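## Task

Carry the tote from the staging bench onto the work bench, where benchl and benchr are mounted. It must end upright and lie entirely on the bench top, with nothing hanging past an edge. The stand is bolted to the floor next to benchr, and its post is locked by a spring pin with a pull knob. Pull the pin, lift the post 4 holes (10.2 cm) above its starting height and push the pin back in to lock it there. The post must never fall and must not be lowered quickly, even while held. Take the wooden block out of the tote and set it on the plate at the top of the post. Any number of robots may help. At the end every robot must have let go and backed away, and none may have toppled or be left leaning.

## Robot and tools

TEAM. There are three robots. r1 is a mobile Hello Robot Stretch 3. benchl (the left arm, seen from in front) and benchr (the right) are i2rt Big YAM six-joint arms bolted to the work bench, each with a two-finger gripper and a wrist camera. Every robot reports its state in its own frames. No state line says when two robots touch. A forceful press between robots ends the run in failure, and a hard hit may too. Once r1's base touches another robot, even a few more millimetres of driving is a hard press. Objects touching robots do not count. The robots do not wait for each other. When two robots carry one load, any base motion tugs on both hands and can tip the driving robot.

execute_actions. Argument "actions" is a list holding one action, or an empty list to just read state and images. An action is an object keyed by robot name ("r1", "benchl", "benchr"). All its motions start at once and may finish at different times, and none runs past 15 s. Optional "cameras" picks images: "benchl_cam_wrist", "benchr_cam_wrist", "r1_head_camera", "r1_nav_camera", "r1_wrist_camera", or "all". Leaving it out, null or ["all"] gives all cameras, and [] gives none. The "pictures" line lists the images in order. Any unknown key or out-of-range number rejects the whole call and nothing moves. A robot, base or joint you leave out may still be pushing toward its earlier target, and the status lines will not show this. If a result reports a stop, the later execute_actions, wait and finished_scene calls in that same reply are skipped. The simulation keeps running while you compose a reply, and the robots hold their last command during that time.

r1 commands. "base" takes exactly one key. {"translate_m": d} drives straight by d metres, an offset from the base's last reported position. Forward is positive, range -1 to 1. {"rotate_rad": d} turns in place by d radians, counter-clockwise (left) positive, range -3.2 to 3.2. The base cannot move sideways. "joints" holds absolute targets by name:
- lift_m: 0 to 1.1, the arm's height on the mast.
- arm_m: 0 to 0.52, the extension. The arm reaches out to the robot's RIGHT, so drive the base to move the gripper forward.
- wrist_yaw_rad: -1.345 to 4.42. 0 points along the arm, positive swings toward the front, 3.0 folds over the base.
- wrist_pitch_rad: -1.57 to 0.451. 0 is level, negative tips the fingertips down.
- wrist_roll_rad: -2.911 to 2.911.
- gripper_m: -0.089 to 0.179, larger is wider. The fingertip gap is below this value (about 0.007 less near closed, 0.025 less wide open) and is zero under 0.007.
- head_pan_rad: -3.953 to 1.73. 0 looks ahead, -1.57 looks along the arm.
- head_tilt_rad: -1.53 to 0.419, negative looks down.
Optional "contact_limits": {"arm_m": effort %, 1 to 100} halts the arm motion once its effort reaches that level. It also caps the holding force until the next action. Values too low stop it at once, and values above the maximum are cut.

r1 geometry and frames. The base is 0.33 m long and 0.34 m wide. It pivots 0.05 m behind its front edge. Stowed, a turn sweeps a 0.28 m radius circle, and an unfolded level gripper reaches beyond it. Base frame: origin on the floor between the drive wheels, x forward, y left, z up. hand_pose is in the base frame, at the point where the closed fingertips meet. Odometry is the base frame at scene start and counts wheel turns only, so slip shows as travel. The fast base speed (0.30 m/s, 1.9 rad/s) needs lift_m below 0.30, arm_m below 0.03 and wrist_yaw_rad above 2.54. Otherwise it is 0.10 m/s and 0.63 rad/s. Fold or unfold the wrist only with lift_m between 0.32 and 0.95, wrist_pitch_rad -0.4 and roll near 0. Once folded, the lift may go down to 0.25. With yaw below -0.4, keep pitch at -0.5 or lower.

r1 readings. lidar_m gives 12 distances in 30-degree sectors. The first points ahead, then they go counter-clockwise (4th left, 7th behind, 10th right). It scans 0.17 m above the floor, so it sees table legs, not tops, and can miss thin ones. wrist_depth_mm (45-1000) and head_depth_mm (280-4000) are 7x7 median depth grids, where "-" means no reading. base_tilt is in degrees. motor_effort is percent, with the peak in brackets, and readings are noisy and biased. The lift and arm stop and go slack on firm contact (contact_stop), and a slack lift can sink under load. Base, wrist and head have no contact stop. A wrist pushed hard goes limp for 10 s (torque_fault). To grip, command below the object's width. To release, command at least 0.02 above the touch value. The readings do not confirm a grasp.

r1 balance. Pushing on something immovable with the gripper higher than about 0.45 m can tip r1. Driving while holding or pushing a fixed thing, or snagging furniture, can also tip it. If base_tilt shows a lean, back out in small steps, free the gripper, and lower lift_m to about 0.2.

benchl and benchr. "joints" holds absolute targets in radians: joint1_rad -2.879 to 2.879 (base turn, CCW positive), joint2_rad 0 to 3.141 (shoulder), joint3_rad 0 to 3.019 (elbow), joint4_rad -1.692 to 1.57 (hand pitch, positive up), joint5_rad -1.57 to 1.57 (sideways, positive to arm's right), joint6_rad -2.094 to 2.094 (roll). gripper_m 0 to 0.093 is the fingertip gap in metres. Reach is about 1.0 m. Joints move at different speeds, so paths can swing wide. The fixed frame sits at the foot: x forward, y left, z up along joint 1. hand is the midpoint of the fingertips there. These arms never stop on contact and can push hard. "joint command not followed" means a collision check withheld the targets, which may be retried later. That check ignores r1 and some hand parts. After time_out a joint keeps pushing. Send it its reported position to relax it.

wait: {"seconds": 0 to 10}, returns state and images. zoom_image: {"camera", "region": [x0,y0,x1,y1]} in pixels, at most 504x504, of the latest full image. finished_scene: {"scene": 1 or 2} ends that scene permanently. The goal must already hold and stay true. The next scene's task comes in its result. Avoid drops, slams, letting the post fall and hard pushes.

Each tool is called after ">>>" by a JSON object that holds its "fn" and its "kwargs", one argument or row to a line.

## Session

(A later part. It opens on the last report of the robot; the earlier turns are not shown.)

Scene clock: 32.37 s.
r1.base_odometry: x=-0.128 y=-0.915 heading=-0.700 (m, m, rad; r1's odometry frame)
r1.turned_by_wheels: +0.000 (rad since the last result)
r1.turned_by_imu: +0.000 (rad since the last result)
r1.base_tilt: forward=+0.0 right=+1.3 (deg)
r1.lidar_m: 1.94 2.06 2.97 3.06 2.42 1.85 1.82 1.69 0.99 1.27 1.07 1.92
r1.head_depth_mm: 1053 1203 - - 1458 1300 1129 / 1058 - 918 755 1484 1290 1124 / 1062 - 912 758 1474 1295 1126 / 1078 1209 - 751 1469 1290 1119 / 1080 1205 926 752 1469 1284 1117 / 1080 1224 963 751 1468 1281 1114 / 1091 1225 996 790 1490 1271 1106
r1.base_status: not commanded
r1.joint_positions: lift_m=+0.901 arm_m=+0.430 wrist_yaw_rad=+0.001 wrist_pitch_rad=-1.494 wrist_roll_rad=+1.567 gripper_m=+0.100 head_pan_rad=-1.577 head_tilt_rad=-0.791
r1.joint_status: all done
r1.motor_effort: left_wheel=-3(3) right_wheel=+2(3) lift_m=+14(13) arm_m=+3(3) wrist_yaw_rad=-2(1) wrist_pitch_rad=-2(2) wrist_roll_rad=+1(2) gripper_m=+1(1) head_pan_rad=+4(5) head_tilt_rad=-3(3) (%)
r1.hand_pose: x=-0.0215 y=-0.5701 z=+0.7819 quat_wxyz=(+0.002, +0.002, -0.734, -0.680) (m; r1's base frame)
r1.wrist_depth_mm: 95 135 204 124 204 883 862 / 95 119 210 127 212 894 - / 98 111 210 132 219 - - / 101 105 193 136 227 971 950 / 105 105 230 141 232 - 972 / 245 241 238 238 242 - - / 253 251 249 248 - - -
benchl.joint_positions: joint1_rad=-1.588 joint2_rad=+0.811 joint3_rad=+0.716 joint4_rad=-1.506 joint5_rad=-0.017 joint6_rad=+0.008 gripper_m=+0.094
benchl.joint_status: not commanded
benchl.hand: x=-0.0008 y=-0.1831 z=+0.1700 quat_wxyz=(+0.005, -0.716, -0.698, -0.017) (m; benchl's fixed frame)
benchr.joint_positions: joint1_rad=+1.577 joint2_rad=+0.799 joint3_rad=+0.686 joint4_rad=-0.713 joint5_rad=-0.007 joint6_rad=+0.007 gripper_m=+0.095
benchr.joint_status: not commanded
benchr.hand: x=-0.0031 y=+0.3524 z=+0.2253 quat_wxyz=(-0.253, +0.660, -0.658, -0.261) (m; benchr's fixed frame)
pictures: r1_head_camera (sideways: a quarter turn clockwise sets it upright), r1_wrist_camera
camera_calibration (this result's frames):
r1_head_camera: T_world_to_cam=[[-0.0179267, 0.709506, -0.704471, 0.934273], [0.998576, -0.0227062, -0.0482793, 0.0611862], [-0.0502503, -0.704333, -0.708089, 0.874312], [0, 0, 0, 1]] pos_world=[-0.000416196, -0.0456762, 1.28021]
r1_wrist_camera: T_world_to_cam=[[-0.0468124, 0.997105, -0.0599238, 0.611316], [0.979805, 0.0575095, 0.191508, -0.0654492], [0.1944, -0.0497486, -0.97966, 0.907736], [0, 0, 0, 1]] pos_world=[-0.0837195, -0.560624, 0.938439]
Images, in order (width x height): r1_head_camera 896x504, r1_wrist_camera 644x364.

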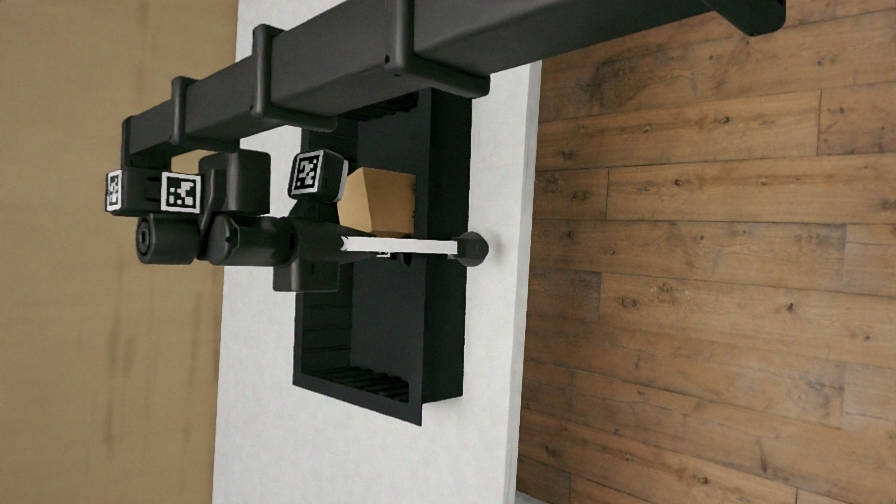

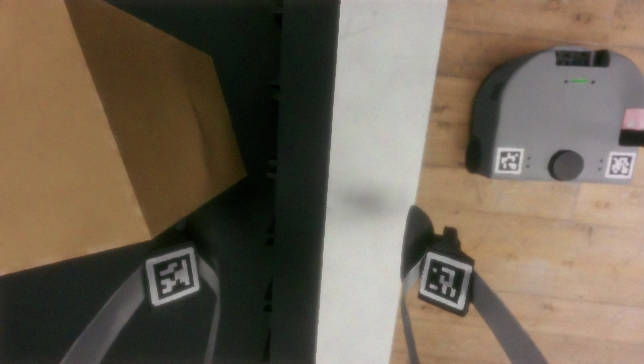

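Rim is at about z=0.80; go lower.

>>> {"fn": "execute_actions", "kwargs": {
  "actions": [
    {"r1":{"joints":{"lift_m":0.873,"arm_m":0.436}}}
  ],
  "cameras": []
}}

>>> {"fn": "execute_actions", "kwargs": {
  "actions": [
    {"r1":{"joints":{"gripper_m":-0.06}}}
  ],
  "cameras": []
}}

>>> {"fn": "execute_actions", "kwargs": {
  "actions": [
    {"r1":{"joints":{"lift_m":0.96}}}
  ],
  "cameras": ["r1_head_camera","r1_nav_camera","r1_wrist_camera"]
}}

Scene clock: 34.10 s.
r1.base_odometry: x=-0.128 y=-0.915 heading=-0.700 (m, m, rad; r1's odometry frame)
r1.turned_by_wheels: +0.000 (rad since the last result)
r1.turned_by_imu: +0.000 (rad since the last result)
r1.base_tilt: forward=-0.1 right=+1.4 (deg)
r1.lidar_m: 1.94 2.05 2.95 3.05 2.42 1.85 1.81 1.70 0.99 1.27 1.06 1.93
r1.head_depth_mm: 1058 1204 1079 - - 1266 1108 / 1063 1178 - 761 1492 1293 1129 / 1065 - 896 759 1479 1285 1124 / 1073 1182 - 753 1474 1286 1115 / 1078 1210 922 754 1470 1278 1115 / 1082 1224 961 751 1468 1274 1110 / 1092 1220 996 790 1497 1278 1106
r1.base_status: not commanded
r1.joint_positions: lift_m=+0.874 arm_m=+0.436 wrist_yaw_rad=+0.001 wrist_pitch_rad=-1.495 wrist_roll_rad=+1.567 gripper_m=+0.100 head_pan_rad=-1.577 head_tilt_rad=-0.791
r1.joint_status: all done
r1.motor_effort: left_wheel=-2(3) right_wheel=+2(2) lift_m=+14(17) arm_m=+3(2) wrist_yaw_rad=-2(1) wrist_pitch_rad=-1(2) wrist_roll_rad=+2(2) gripper_m=+1(0) head_pan_rad=+4(5) head_tilt_rad=-3(3) (%)
r1.hand_pose: x=-0.0215 y=-0.5756 z=+0.7549 quat_wxyz=(+0.002, +0.002, -0.733, -0.680) (m; r1's base frame)
r1.wrist_depth_mm: 88 119 179 98 179 867 842 / - 110 183 101 184 874 - / - 103 187 104 191 - - / - 96 176 107 197 930 951 / - 87 203 110 204 970 956 / 215 210 211 115 212 - - / 221 220 218 119 220 - -
benchl.joint_positions: joint1_rad=-1.588 joint2_rad=+0.811 joint3_rad=+0.716 joint4_rad=-1.506 joint5_rad=-0.017 joint6_rad=+0.008 gripper_m=+0.094
benchl.joint_status: not commanded
benchl.hand: x=-0.0008 y=-0.1831 z=+0.1700 quat_wxyz=(+0.005, -0.716, -0.698, -0.017) (m; benchl's fixed frame)
benchr.joint_positions: joint1_rad=+1.577 joint2_rad=+0.799 joint3_rad=+0.686 joint4_rad=-0.713 joint5_rad=-0.007 joint6_rad=+0.007 gripper_m=+0.095
benchr.joint_status: not commanded
benchr.hand: x=-0.0031 y=+0.3524 z=+0.2253 quat_wxyz=(-0.253, +0.660, -0.658, -0.261) (m; benchr's fixed frame)
pictures: none
No camera images: the call's "cameras" was empty. Leave "cameras" out to get every camera's image.

Scene clock: 36.20 s.
r1.base_odometry: x=-0.128 y=-0.915 heading=-0.700 (m, m, rad; r1's odometry frame)
r1.turned_by_wheels: +0.000 (rad since the last result)
r1.turned_by_imu: +0.000 (rad since the last result)
r1.base_tilt: forward=+0.0 right=+1.3 (deg)
r1.lidar_m: 1.93 2.05 2.95 3.06 2.41 1.86 1.81 1.69 1.00 1.27 1.06 1.93
r1.head_depth_mm: 1053 1199 1078 - - 1274 1109 / 1056 1175 - 762 1478 1300 1127 / 1067 - 896 756 1474 1290 1124 / 1073 1185 - 753 1472 1286 1119 / 1076 1207 926 754 1463 1278 1123 / 1081 1224 960 751 1463 1280 1113 / 1089 1223 994 790 1491 1275 1106
r1.base_status: not commanded
r1.joint_positions: lift_m=+0.874 arm_m=+0.436 wrist_yaw_rad=+0.001 wrist_pitch_rad=-1.490 wrist_roll_rad=+1.567 gripper_m=-0.058 head_pan_rad=-1.577 head_tilt_rad=-0.791
r1.joint_status: all done
r1.motor_effort: left_wheel=-3(3) right_wheel=+3(2) lift_m=+14(14) arm_m=+2(3) wrist_yaw_rad=-2(1) wrist_pitch_rad=-3(4) wrist_roll_rad=+2(1) gripper_m=-34(99) head_pan_rad=+4(4) head_tilt_rad=-3(3) (%)
r1.hand_pose: x=-0.0215 y=-0.5771 z=+0.7549 quat_wxyz=(+0.002, +0.001, -0.735, -0.678) (m; r1's base frame)
r1.wrist_depth_mm: 87 116 179 97 178 837 825 / - 108 185 101 185 897 - / - 101 187 104 190 - - / - 94 170 107 196 956 943 / - 89 203 110 203 - 948 / 217 214 211 114 985 - 969 / 224 221 216 118 219 - -
benchl.joint_positions: joint1_rad=-1.588 joint2_rad=+0.811 joint3_rad=+0.716 joint4_rad=-1.506 joint5_rad=-0.017 joint6_rad=+0.008 gripper_m=+0.094
benchl.joint_status: not commanded
benchl.hand: x=-0.0008 y=-0.1831 z=+0.1700 quat_wxyz=(+0.005, -0.716, -0.698, -0.017) (m; benchl's fixed frame)
benchr.joint_positions: joint1_rad=+1.577 joint2_rad=+0.799 joint3_rad=+0.686 joint4_rad=-0.713 joint5_rad=-0.007 joint6_rad=+0.007 gripper_m=+0.095
benchr.joint_status: not commanded
benchr.hand: x=-0.0031 y=+0.3524 z=+0.2253 quat_wxyz=(-0.253, +0.660, -0.658, -0.261) (m; benchr's fixed frame)
pictures: none
No camera images: the call's "cameras" was empty. Leave "cameras" out to get every camera's image.

Scene clock: 38.20 s.
r1.base_odometry: x=-0.128 y=-0.915 heading=-0.700 (m, m, rad; r1's odometry frame)
r1.turned_by_wheels: +0.000 (rad since the last result)
r1.turned_by_imu: +0.000 (rad since the last result)
r1.base_tilt: forward=+0.0 right=+1.3 (deg)
r1.lidar_m: 1.94 2.06 2.95 3.04 2.42 1.86 1.81 1.69 1.00 1.27 1.07 1.93
r1.head_depth_mm: 1047 - - 789 1423 1301 1123 / 1023 1216 906 740 1483 1293 1125 / - - 840 737 1471 1292 1126 / 1051 - 888 735 1468 1287 1115 / 1083 1210 907 732 1476 1284 1120 / 1078 1220 901 749 1493 1276 1113 / 1091 1223 995 789 1495 1271 1116
r1.base_status: not commanded
r1.joint_positions: lift_m=+0.959 arm_m=+0.436 wrist_yaw_rad=+0.001 wrist_pitch_rad=-1.475 wrist_roll_rad=+1.566 gripper_m=-0.049 head_pan_rad=-1.577 head_tilt_rad=-0.791
r1.joint_status: all done
r1.on_its_own: gripper_m is held at -0.050, not at your -0.060, by its stall guard, which is still easing
r1.motor_effort: left_wheel=-2(3) right_wheel=+2(3) lift_m=+36(44) arm_m=+2(2) wrist_yaw_rad=-2(2) wrist_pitch_rad=-8(9) wrist_roll_rad=+2(2) gripper_m=-26(35) head_pan_rad=+4(4) head_tilt_rad=-3(3) (%)
r1.hand_pose: x=-0.0215 y=-0.5809 z=+0.8407 quat_wxyz=(+0.002, +0.002, -0.740, -0.673) (m; r1's base frame)
r1.wrist_depth_mm: 250 246 220 113 260 950 920 / 200 243 226 117 268 985 - / 203 250 233 121 276 - - / 252 269 240 125 287 - - / 273 281 253 128 - - - / 279 295 263 131 - - - / 287 309 265 310 - - -
benchl.joint_positions: joint1_rad=-1.588 joint2_rad=+0.811 joint3_rad=+0.716 joint4_rad=-1.506 joint5_rad=-0.017 joint6_rad=+0.008 gripper_m=+0.094
benchl.joint_status: not commanded
benchl.hand: x=-0.0008 y=-0.1831 z=+0.1700 quat_wxyz=(+0.005, -0.716, -0.698, -0.017) (m; benchl's fixed frame)
benchr.joint_positions: joint1_rad=+1.577 joint2_rad=+0.799 joint3_rad=+0.686 joint4_rad=-0.713 joint5_rad=-0.007 joint6_rad=+0.007 gripper_m=+0.095
benchr.joint_status: not commanded
benchr.hand: x=-0.0031 y=+0.3524 z=+0.2253 quat_wxyz=(-0.253, +0.660, -0.658, -0.261) (m; benchr's fixed frame)
pictures: r1_head_camera (sideways: a quarter turn clockwise sets it upright), r1_nav_camera (sideways: a quarter turn counterclockwise sets it upright), r1_wrist_camera
camera_calibration (this result's frames):
r1_head_camera: T_world_to_cam=[[-0.0179756, 0.709693, -0.704282, 0.934026], [0.998577, -0.022623, -0.0482837, 0.061192], [-0.0501996, -0.704148, -0.708277, 0.874556], [0, 0, 0, 1]] pos_world=[-0.000412943, -0.0456709, 1.2802]
r1_nav_camera: T_world_to_cam=[[-0.0507097, -0.725807, 0.686027, -0.843383], [-0.998418, 0.0535561, -0.0171394, 0.0774795], [-0.024301, -0.68581, -0.727374, 0.903519], [0, 0, 0, 1]] pos_world=[0.0565455, 0.00336002, 1.23711]
r1_wrist_camera: T_world_to_cam=[[-0.0476565, 0.995797, -0.0782073, 0.640231], [0.97976, 0.0618414, 0.190386, -0.07264], [0.194422, -0.0675512, -0.978589, 0.953594], [0, 0, 0, 1]] pos_world=[-0.083719, -0.568631, 0.997077]
Images, in order (width x height): r1_head_camera 896x504, r1_nav_camera 672x504, r1_wrist_camera 644x364.

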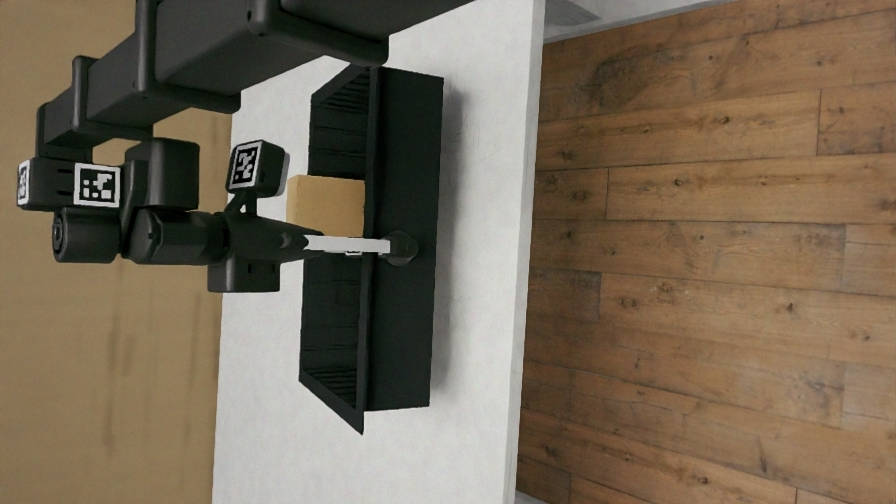

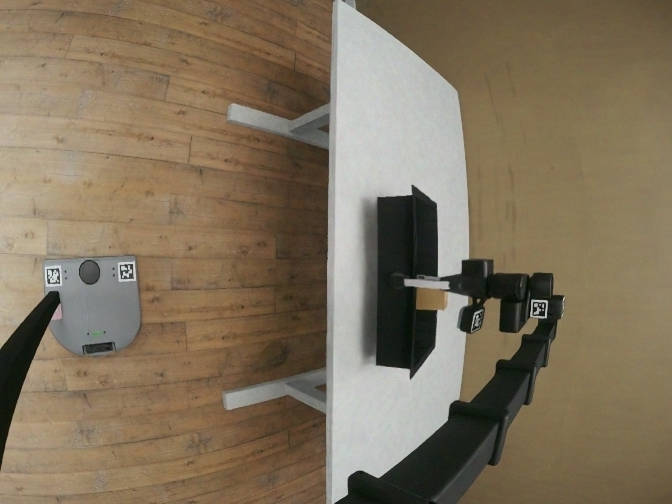

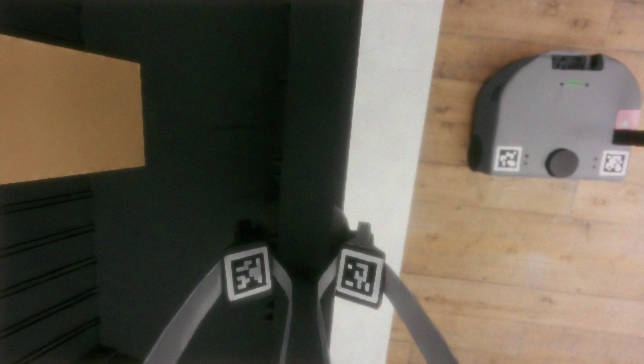

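>>> {"fn": "execute_actions", "kwargs": {
  "actions": [
    {"r1":{"joints":{"lift_m":0.96,"wrist_pitch_rad":-1.05,"arm_m":0.33,"gripper_m":-0.055}}}
  ],
  "cameras": ["r1_head_camera","r1_nav_camera","r1_wrist_camera"]
}}

Scene clock: 40.87 s.
r1.base_odometry: x=-0.128 y=-0.915 heading=-0.700 (m, m, rad; r1's odometry frame)
r1.turned_by_wheels: +0.000 (rad since the last result)
r1.turned_by_imu: +0.000 (rad since the last result)
r1.base_tilt: forward=+0.0 right=+1.4 (deg)
r1.lidar_m: 1.94 2.05 2.95 3.07 2.42 1.85 1.81 1.70 1.00 1.27 1.07 1.93
r1.head_depth_mm: 1044 - - 768 1423 1303 1128 / 1031 1212 894 704 1481 1294 1123 / 1024 - 833 690 1485 1288 1124 / 1056 1199 - 733 1475 1293 1120 / 1081 1213 863 732 1470 1285 1121 / 1083 1223 793 752 1491 1280 1113 / 1086 1227 992 789 1487 1278 1106
r1.base_status: not commanded
r1.joint_positions: lift_m=+0.959 arm_m=+0.330 wrist_yaw_rad=+0.000 wrist_pitch_rad=-1.120 wrist_roll_rad=+1.578 gripper_m=-0.048 head_pan_rad=-1.577 head_tilt_rad=-0.791
r1.joint_status: wrist_pitch_rad off_target (ended at -1.120, target -1.050); gripper_m off_target (ended at -0.048, target -0.055); the others done
r1.on_its_own: gripper_m is held at -0.049, not at your -0.055, by its stall guard, which is still easing
r1.motor_effort: left_wheel=-3(3) right_wheel=+3(4) lift_m=+35(34) arm_m=-3(5) wrist_yaw_rad=+0(4) wrist_pitch_rad=+22(23) wrist_roll_rad=-3(4) gripper_m=-28(68) head_pan_rad=+4(5) head_tilt_rad=-3(2) (%)
r1.hand_pose: x=-0.0215 y=-0.5649 z=+0.8569 quat_wxyz=(-0.003, -0.002, -0.847, -0.532) (m; r1's base frame)
r1.wrist_depth_mm: 412 292 295 131 244 841 755 / 214 238 284 133 254 864 785 / 217 247 287 136 260 884 831 / 483 306 295 137 274 901 851 / 507 325 308 136 290 914 859 / 541 334 321 140 - 973 875 / 564 329 290 147 313 968 890
benchl.joint_positions: joint1_rad=-1.588 joint2_rad=+0.811 joint3_rad=+0.716 joint4_rad=-1.506 joint5_rad=-0.017 joint6_rad=+0.008 gripper_m=+0.094
benchl.joint_status: not commanded
benchl.hand: x=-0.0008 y=-0.1831 z=+0.1700 quat_wxyz=(+0.005, -0.716, -0.698, -0.017) (m; benchl's fixed frame)
benchr.joint_positions: joint1_rad=+1.577 joint2_rad=+0.799 joint3_rad=+0.686 joint4_rad=-0.713 joint5_rad=-0.007 joint6_rad=+0.007 gripper_m=+0.095
benchr.joint_status: not commanded
benchr.hand: x=-0.0031 y=+0.3524 z=+0.2253 quat_wxyz=(-0.253, +0.660, -0.658, -0.261) (m; benchr's fixed frame)
pictures: r1_head_camera (sideways: a quarter turn clockwise sets it upright), r1_nav_camera (sideways: a quarter turn counterclockwise sets it upright), r1_wrist_camera
camera_calibration (this result's frames):
r1_head_camera: T_world_to_cam=[[-0.0179756, 0.709693, -0.704282, 0.934026], [0.998577, -0.022623, -0.0482837, 0.061192], [-0.0501996, -0.704148, -0.708277, 0.874556], [0, 0, 0, 1]] pos_world=[-0.000412943, -0.0456709, 1.2802]
r1_nav_camera: T_world_to_cam=[[-0.0507097, -0.725807, 0.686027, -0.843383], [-0.998418, 0.0535561, -0.0171394, 0.0774795], [-0.024301, -0.68581, -0.727374, 0.903519], [0, 0, 0, 1]] pos_world=[0.0565455, 0.00336002, 1.23711]
r1_wrist_camera: T_world_to_cam=[[-0.0349108, 0.907056, -0.41956, 0.868177], [0.980234, 0.112881, 0.162477, -0.0239766], [0.194736, -0.405595, -0.893068, 0.706249], [0, 0, 0, 1]] pos_world=[-0.0837204, -0.498328, 0.998876]
Images, in order (width x height): r1_head_camera 896x504, r1_nav_camera 672x504, r1_wrist_camera 644x364.

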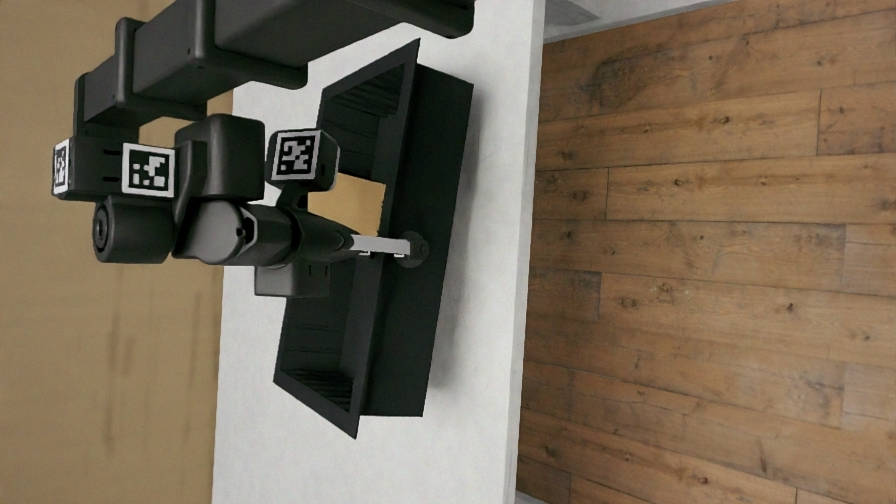

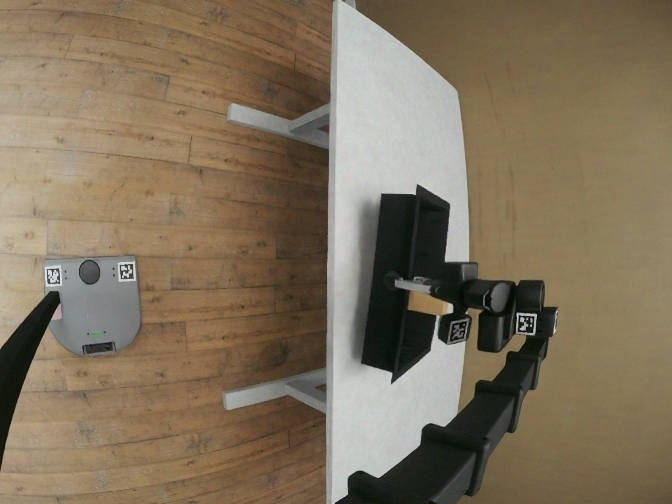

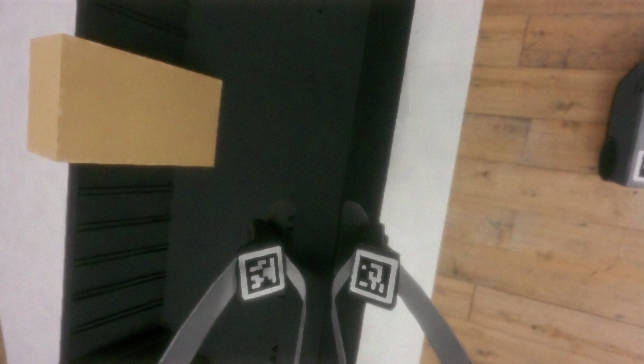

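>>> {"fn": "execute_actions", "kwargs": {
  "actions": [
    {"r1":{"joints":{"lift_m":1.0,"wrist_pitch_rad":-0.9,"arm_m":0.27}}}
  ],
  "cameras": ["r1_head_camera","r1_nav_camera","r1_wrist_camera"]
}}

Scene clock: 43.27 s.
r1.base_odometry: x=-0.128 y=-0.915 heading=-0.700 (m, m, rad; r1's odometry frame)
r1.turned_by_wheels: +0.000 (rad since the last result)
r1.turned_by_imu: +0.000 (rad since the last result)
r1.base_tilt: forward=+0.0 right=+1.3 (deg)
r1.lidar_m: 1.94 2.06 2.95 3.05 2.42 1.85 1.81 1.70 0.99 1.27 1.07 1.93
r1.head_depth_mm: - 1230 1013 786 1423 1299 1130 / - - 811 645 1477 1301 1131 / - - 765 738 1469 1288 1122 / 1047 1207 605 755 1479 1284 1119 / 1080 1208 783 755 1469 1283 1112 / 1085 1221 614 772 1499 1272 1115 / 1088 1217 958 790 1486 1273 1107
r1.base_status: not commanded
r1.joint_positions: lift_m=+0.999 arm_m=+0.270 wrist_yaw_rad=+0.000 wrist_pitch_rad=-0.987 wrist_roll_rad=+1.580 gripper_m=-0.036 head_pan_rad=-1.577 head_tilt_rad=-0.791
r1.joint_status: wrist_pitch_rad off_target (ended at -0.987, target -0.900); the others done
r1.on_its_own: gripper_m is held at -0.037, not at your -0.055, by its stall guard, which is still easing
r1.motor_effort: left_wheel=-3(3) right_wheel=+3(3) lift_m=+41(44) arm_m=-3(4) wrist_yaw_rad=+0(1) wrist_pitch_rad=+27(28) wrist_roll_rad=-3(4) gripper_m=-24(25) head_pan_rad=+4(4) head_tilt_rad=-3(3) (%)
r1.hand_pose: x=-0.0215 y=-0.5362 z=+0.9107 quat_wxyz=(-0.004, -0.002, -0.881, -0.474) (m; r1's base frame)
r1.wrist_depth_mm: 619 287 314 246 187 878 789 / 432 240 290 135 202 892 806 / 637 247 291 139 305 947 822 / 701 318 313 152 323 951 842 / 721 328 325 138 340 961 846 / 707 341 336 142 - 972 882 / 728 324 299 182 376 - 902
benchl.joint_positions: joint1_rad=-1.588 joint2_rad=+0.811 joint3_rad=+0.716 joint4_rad=-1.506 joint5_rad=-0.017 joint6_rad=+0.008 gripper_m=+0.094
benchl.joint_status: not commanded
benchl.hand: x=-0.0008 y=-0.1831 z=+0.1700 quat_wxyz=(+0.005, -0.716, -0.698, -0.017) (m; benchl's fixed frame)
benchr.joint_positions: joint1_rad=+1.577 joint2_rad=+0.799 joint3_rad=+0.686 joint4_rad=-0.713 joint5_rad=-0.007 joint6_rad=+0.007 gripper_m=+0.095
benchr.joint_status: not commanded
benchr.hand: x=-0.0031 y=+0.3524 z=+0.2253 quat_wxyz=(-0.253, +0.660, -0.658, -0.261) (m; benchr's fixed frame)
pictures: r1_head_camera (sideways: a quarter turn clockwise sets it upright), r1_nav_camera (sideways: a quarter turn counterclockwise sets it upright), r1_wrist_camera
camera_calibration (this result's frames):
r1_head_camera: T_world_to_cam=[[-0.0179755, 0.709693, -0.704281, 0.934026], [0.998577, -0.0226231, -0.0482837, 0.061192], [-0.0501996, -0.704147, -0.708277, 0.874556], [0, 0, 0, 1]] pos_world=[-0.000412948, -0.0456709, 1.2802]
r1_nav_camera: T_world_to_cam=[[-0.0507098, -0.725807, 0.686027, -0.843383], [-0.998418, 0.0535562, -0.0171394, 0.0774794], [-0.0243011, -0.68581, -0.727375, 0.903519], [0, 0, 0, 1]] pos_world=[0.0565456, 0.00336003, 1.23711]
r1_wrist_camera: T_world_to_cam=[[-0.0331302, 0.843102, -0.536733, 0.937243], [0.980273, 0.13211, 0.14701, -0.0115761], [0.194852, -0.521274, -0.830846, 0.647241], [0, 0, 0, 1]] pos_world=[-0.0837177, -0.451272, 1.04251]
Images, in order (width x height): r1_head_camera 896x504, r1_nav_camera 672x504, r1_wrist_camera 644x364.

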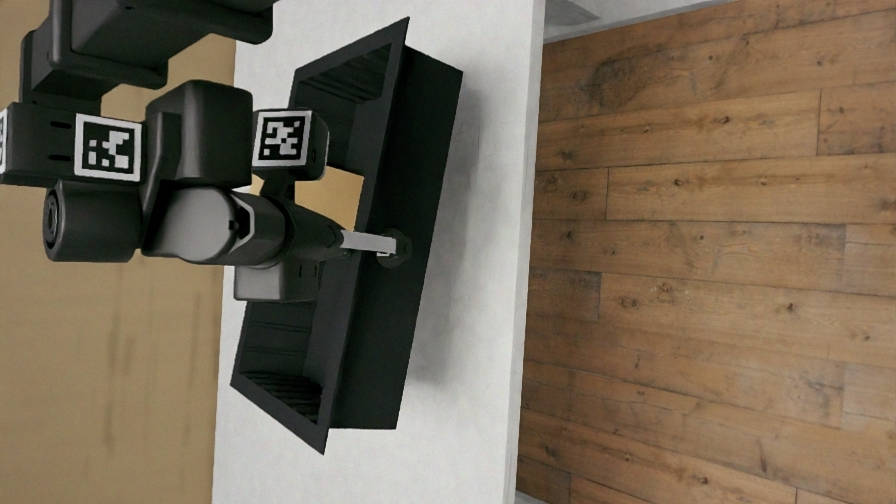

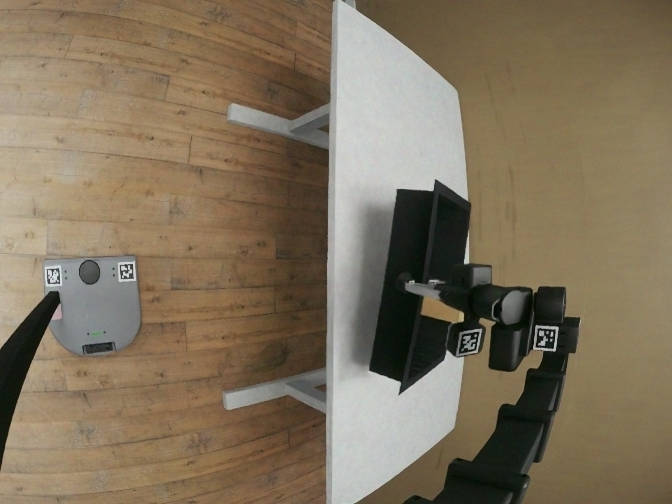

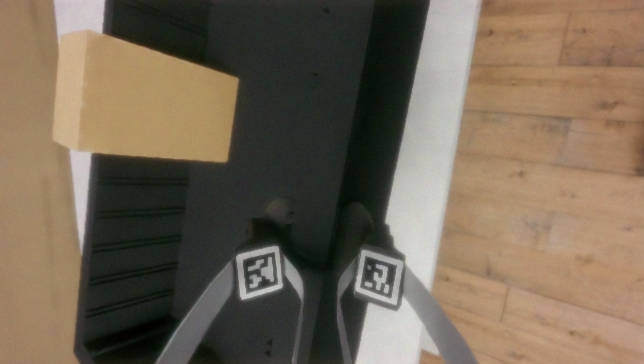

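>>> {"fn": "execute_actions", "kwargs": {
  "actions": [
    {"r1":{"joints":{"gripper_m":-0.034,"arm_m":0.24}}}
  ],
  "cameras": []
}}

>>> {"fn": "wait", "kwargs": {
  "seconds": 6
}}

Scene clock: 45.03 s.
r1.base_odometry: x=-0.128 y=-0.915 heading=-0.700 (m, m, rad; r1's odometry frame)
r1.turned_by_wheels: +0.000 (rad since the last result)
r1.turned_by_imu: +0.000 (rad since the last result)
r1.base_tilt: forward=-0.1 right=+1.3 (deg)
r1.lidar_m: 1.94 2.05 2.95 3.06 2.42 1.86 1.81 1.70 0.99 1.27 1.07 1.93
r1.head_depth_mm: 1013 1229 998 765 1419 1298 1133 / - - 804 623 1480 1298 1117 / - - 747 614 1477 1284 1120 / 1052 1202 - 736 1471 1290 1119 / 1075 1213 768 731 1460 1279 1119 / 1080 1224 673 747 1493 1276 1118 / 1088 1218 995 787 1479 1269 1113
r1.base_status: not commanded
r1.joint_positions: lift_m=+0.999 arm_m=+0.240 wrist_yaw_rad=+0.000 wrist_pitch_rad=-0.987 wrist_roll_rad=+1.580 gripper_m=-0.030 head_pan_rad=-1.577 head_tilt_rad=-0.791
r1.joint_status: all done
r1.motor_effort: left_wheel=-3(3) right_wheel=+3(3) lift_m=+40(41) arm_m=-3(4) wrist_yaw_rad=-1(1) wrist_pitch_rad=+27(28) wrist_roll_rad=-4(3) gripper_m=-23(25) head_pan_rad=+4(4) head_tilt_rad=-3(3) (%)
r1.hand_pose: x=-0.0215 y=-0.5062 z=+0.9107 quat_wxyz=(-0.004, -0.002, -0.881, -0.474) (m; r1's base frame)
r1.wrist_depth_mm: 645 293 321 135 189 886 813 / 659 239 298 159 202 913 801 / 682 246 294 138 316 881 823 / 716 318 306 153 337 936 843 / 739 324 328 137 - 960 857 / 732 339 344 146 - 999 865 / 757 328 300 182 - - 898
benchl.joint_positions: joint1_rad=-1.588 joint2_rad=+0.811 joint3_rad=+0.716 joint4_rad=-1.506 joint5_rad=-0.017 joint6_rad=+0.008 gripper_m=+0.094
benchl.joint_status: not commanded
benchl.hand: x=-0.0008 y=-0.1831 z=+0.1700 quat_wxyz=(+0.005, -0.716, -0.698, -0.017) (m; benchl's fixed frame)
benchr.joint_positions: joint1_rad=+1.577 joint2_rad=+0.799 joint3_rad=+0.686 joint4_rad=-0.713 joint5_rad=-0.007 joint6_rad=+0.007 gripper_m=+0.095
benchr.joint_status: not commanded
benchr.hand: x=-0.0031 y=+0.3524 z=+0.2253 quat_wxyz=(-0.253, +0.660, -0.658, -0.261) (m; benchr's fixed frame)
pictures: none
No camera images: the call's "cameras" was empty. Leave "cameras" out to get every camera's image.

Scene clock: 51.03 s.
r1.base_odometry: x=-0.128 y=-0.915 heading=-0.700 (m, m, rad; r1's odometry frame)
r1.turned_by_wheels: +0.000 (rad since the last result)
r1.turned_by_imu: +0.000 (rad since the last result)
r1.base_tilt: forward=-0.1 right=+1.3 (deg)
r1.lidar_m: 1.94 2.05 2.96 3.06 2.42 1.85 1.81 1.69 0.99 1.27 1.06 1.93
r1.head_depth_mm: 1016 1221 994 766 1413 1297 1132 / - - 808 621 1475 1300 1125 / - - 751 616 1479 1291 1127 / 1053 1207 - 736 1471 1281 1122 / 1078 1210 767 732 1461 1286 1120 / 1086 1218 670 749 1493 1276 1116 / 1088 1222 992 791 1493 1274 1109
r1.base_status: not commanded
r1.joint_positions: lift_m=+0.999 arm_m=+0.240 wrist_yaw_rad=+0.000 wrist_pitch_rad=-0.987 wrist_roll_rad=+1.580 gripper_m=-0.027 head_pan_rad=-1.577 head_tilt_rad=-0.791
r1.joint_status: all done
r1.on_its_own: gripper_m is held at -0.028, not at your -0.034, by its stall guard, which is not easing now
r1.motor_effort: left_wheel=-3(3) right_wheel=+3(3) lift_m=+40(41) arm_m=-3(4) wrist_yaw_rad=-1(1) wrist_pitch_rad=+27(28) wrist_roll_rad=-3(3) gripper_m=-22(25) head_pan_rad=+5(4) head_tilt_rad=-2(3) (%)
r1.hand_pose: x=-0.0215 y=-0.5062 z=+0.9107 quat_wxyz=(-0.004, -0.002, -0.881, -0.474) (m; r1's base frame)
r1.wrist_depth_mm: 637 295 324 135 186 892 776 / 656 241 296 159 202 913 808 / 678 247 298 138 320 926 821 / 709 317 317 153 337 907 842 / 735 329 334 137 - 980 821 / 755 339 348 146 - - 866 / 764 326 302 182 - - 907
benchl.joint_positions: joint1_rad=-1.588 joint2_rad=+0.811 joint3_rad=+0.716 joint4_rad=-1.506 joint5_rad=-0.017 joint6_rad=+0.008 gripper_m=+0.094
benchl.joint_status: not commanded
benchl.hand: x=-0.0008 y=-0.1831 z=+0.1700 quat_wxyz=(+0.005, -0.716, -0.698, -0.017) (m; benchl's fixed frame)
benchr.joint_positions: joint1_rad=+1.577 joint2_rad=+0.799 joint3_rad=+0.686 joint4_rad=-0.713 joint5_rad=-0.007 joint6_rad=+0.007 gripper_m=+0.095
benchr.joint_status: not commanded
benchr.hand: x=-0.0031 y=+0.3524 z=+0.2253 quat_wxyz=(-0.253, +0.660, -0.658, -0.261) (m; benchr's fixed frame)
wait: 6.00 s; at rest by 0.27 s
pictures: benchl_cam_wrist, benchr_cam_wrist, r1_head_camera (sideways: a quarter turn clockwise sets it upright), r1_nav_camera (sideways: a quarter turn counterclockwise sets it upright), r1_wrist_camera
camera_calibration (this result's frames):
benchr_cam_wrist: T_world_to_cam=[[0.999947, 0.00731926, -0.00719193, 0.00242625], [0.00636908, -0.99223, -0.124255, 0.383438], [-0.0080455, 0.124203, -0.992224, 0.301805], [0, 0, 0, 1]] pos_world=[-0.00244009, 0.342955, 0.34712]
r1_head_camera: T_world_to_cam=[[-0.0179756, 0.709693, -0.704282, 0.934026], [0.998577, -0.0226228, -0.0482837, 0.061192], [-0.0501995, -0.704148, -0.708277, 0.874556], [0, 0, 0, 1]] pos_world=[-0.000412938, -0.0456709, 1.2802]
r1_nav_camera: T_world_to_cam=[[-0.0507096, -0.725807, 0.686027, -0.843383], [-0.998418, 0.053556, -0.0171394, 0.0774795], [-0.0243009, -0.68581, -0.727374, 0.903519], [0, 0, 0, 1]] pos_world=[0.0565455, 0.00336004, 1.23711]
r1_wrist_camera: T_world_to_cam=[[-0.0331314, 0.843093, -0.536747, 0.91196], [0.980273, 0.132113, 0.147008, -0.0155355], [0.194853, -0.521288, -0.830838, 0.662866], [0, 0, 0, 1]] pos_world=[-0.0837177, -0.42127, 1.04251]
Images, in order (width x height): benchl_cam_wrist 504x504, benchr_cam_wrist 504x504, r1_head_camera 896x504, r1_nav_camera 672x504, r1_wrist_camera 644x364.

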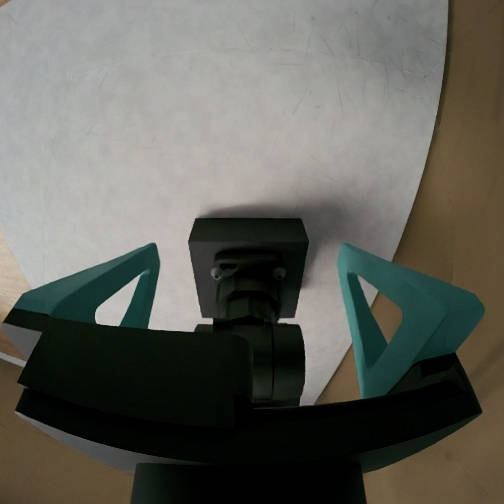

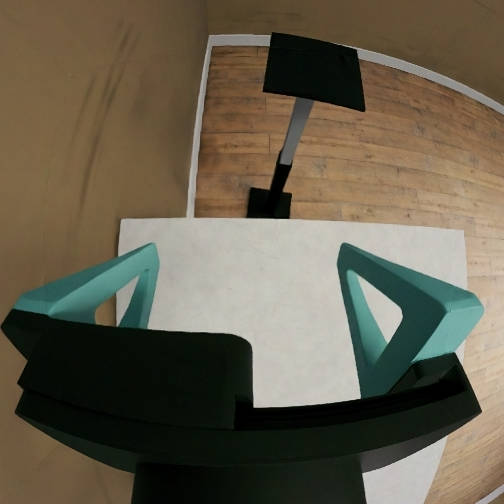

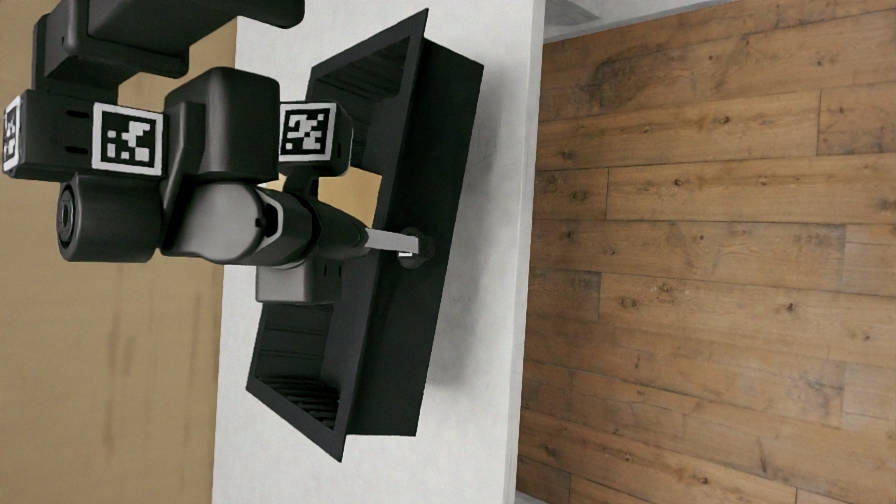

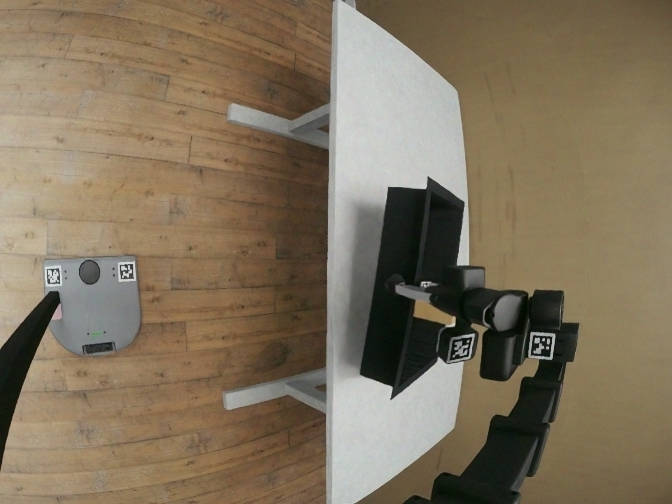

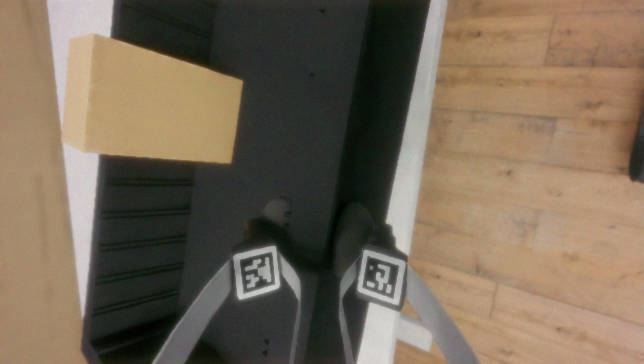

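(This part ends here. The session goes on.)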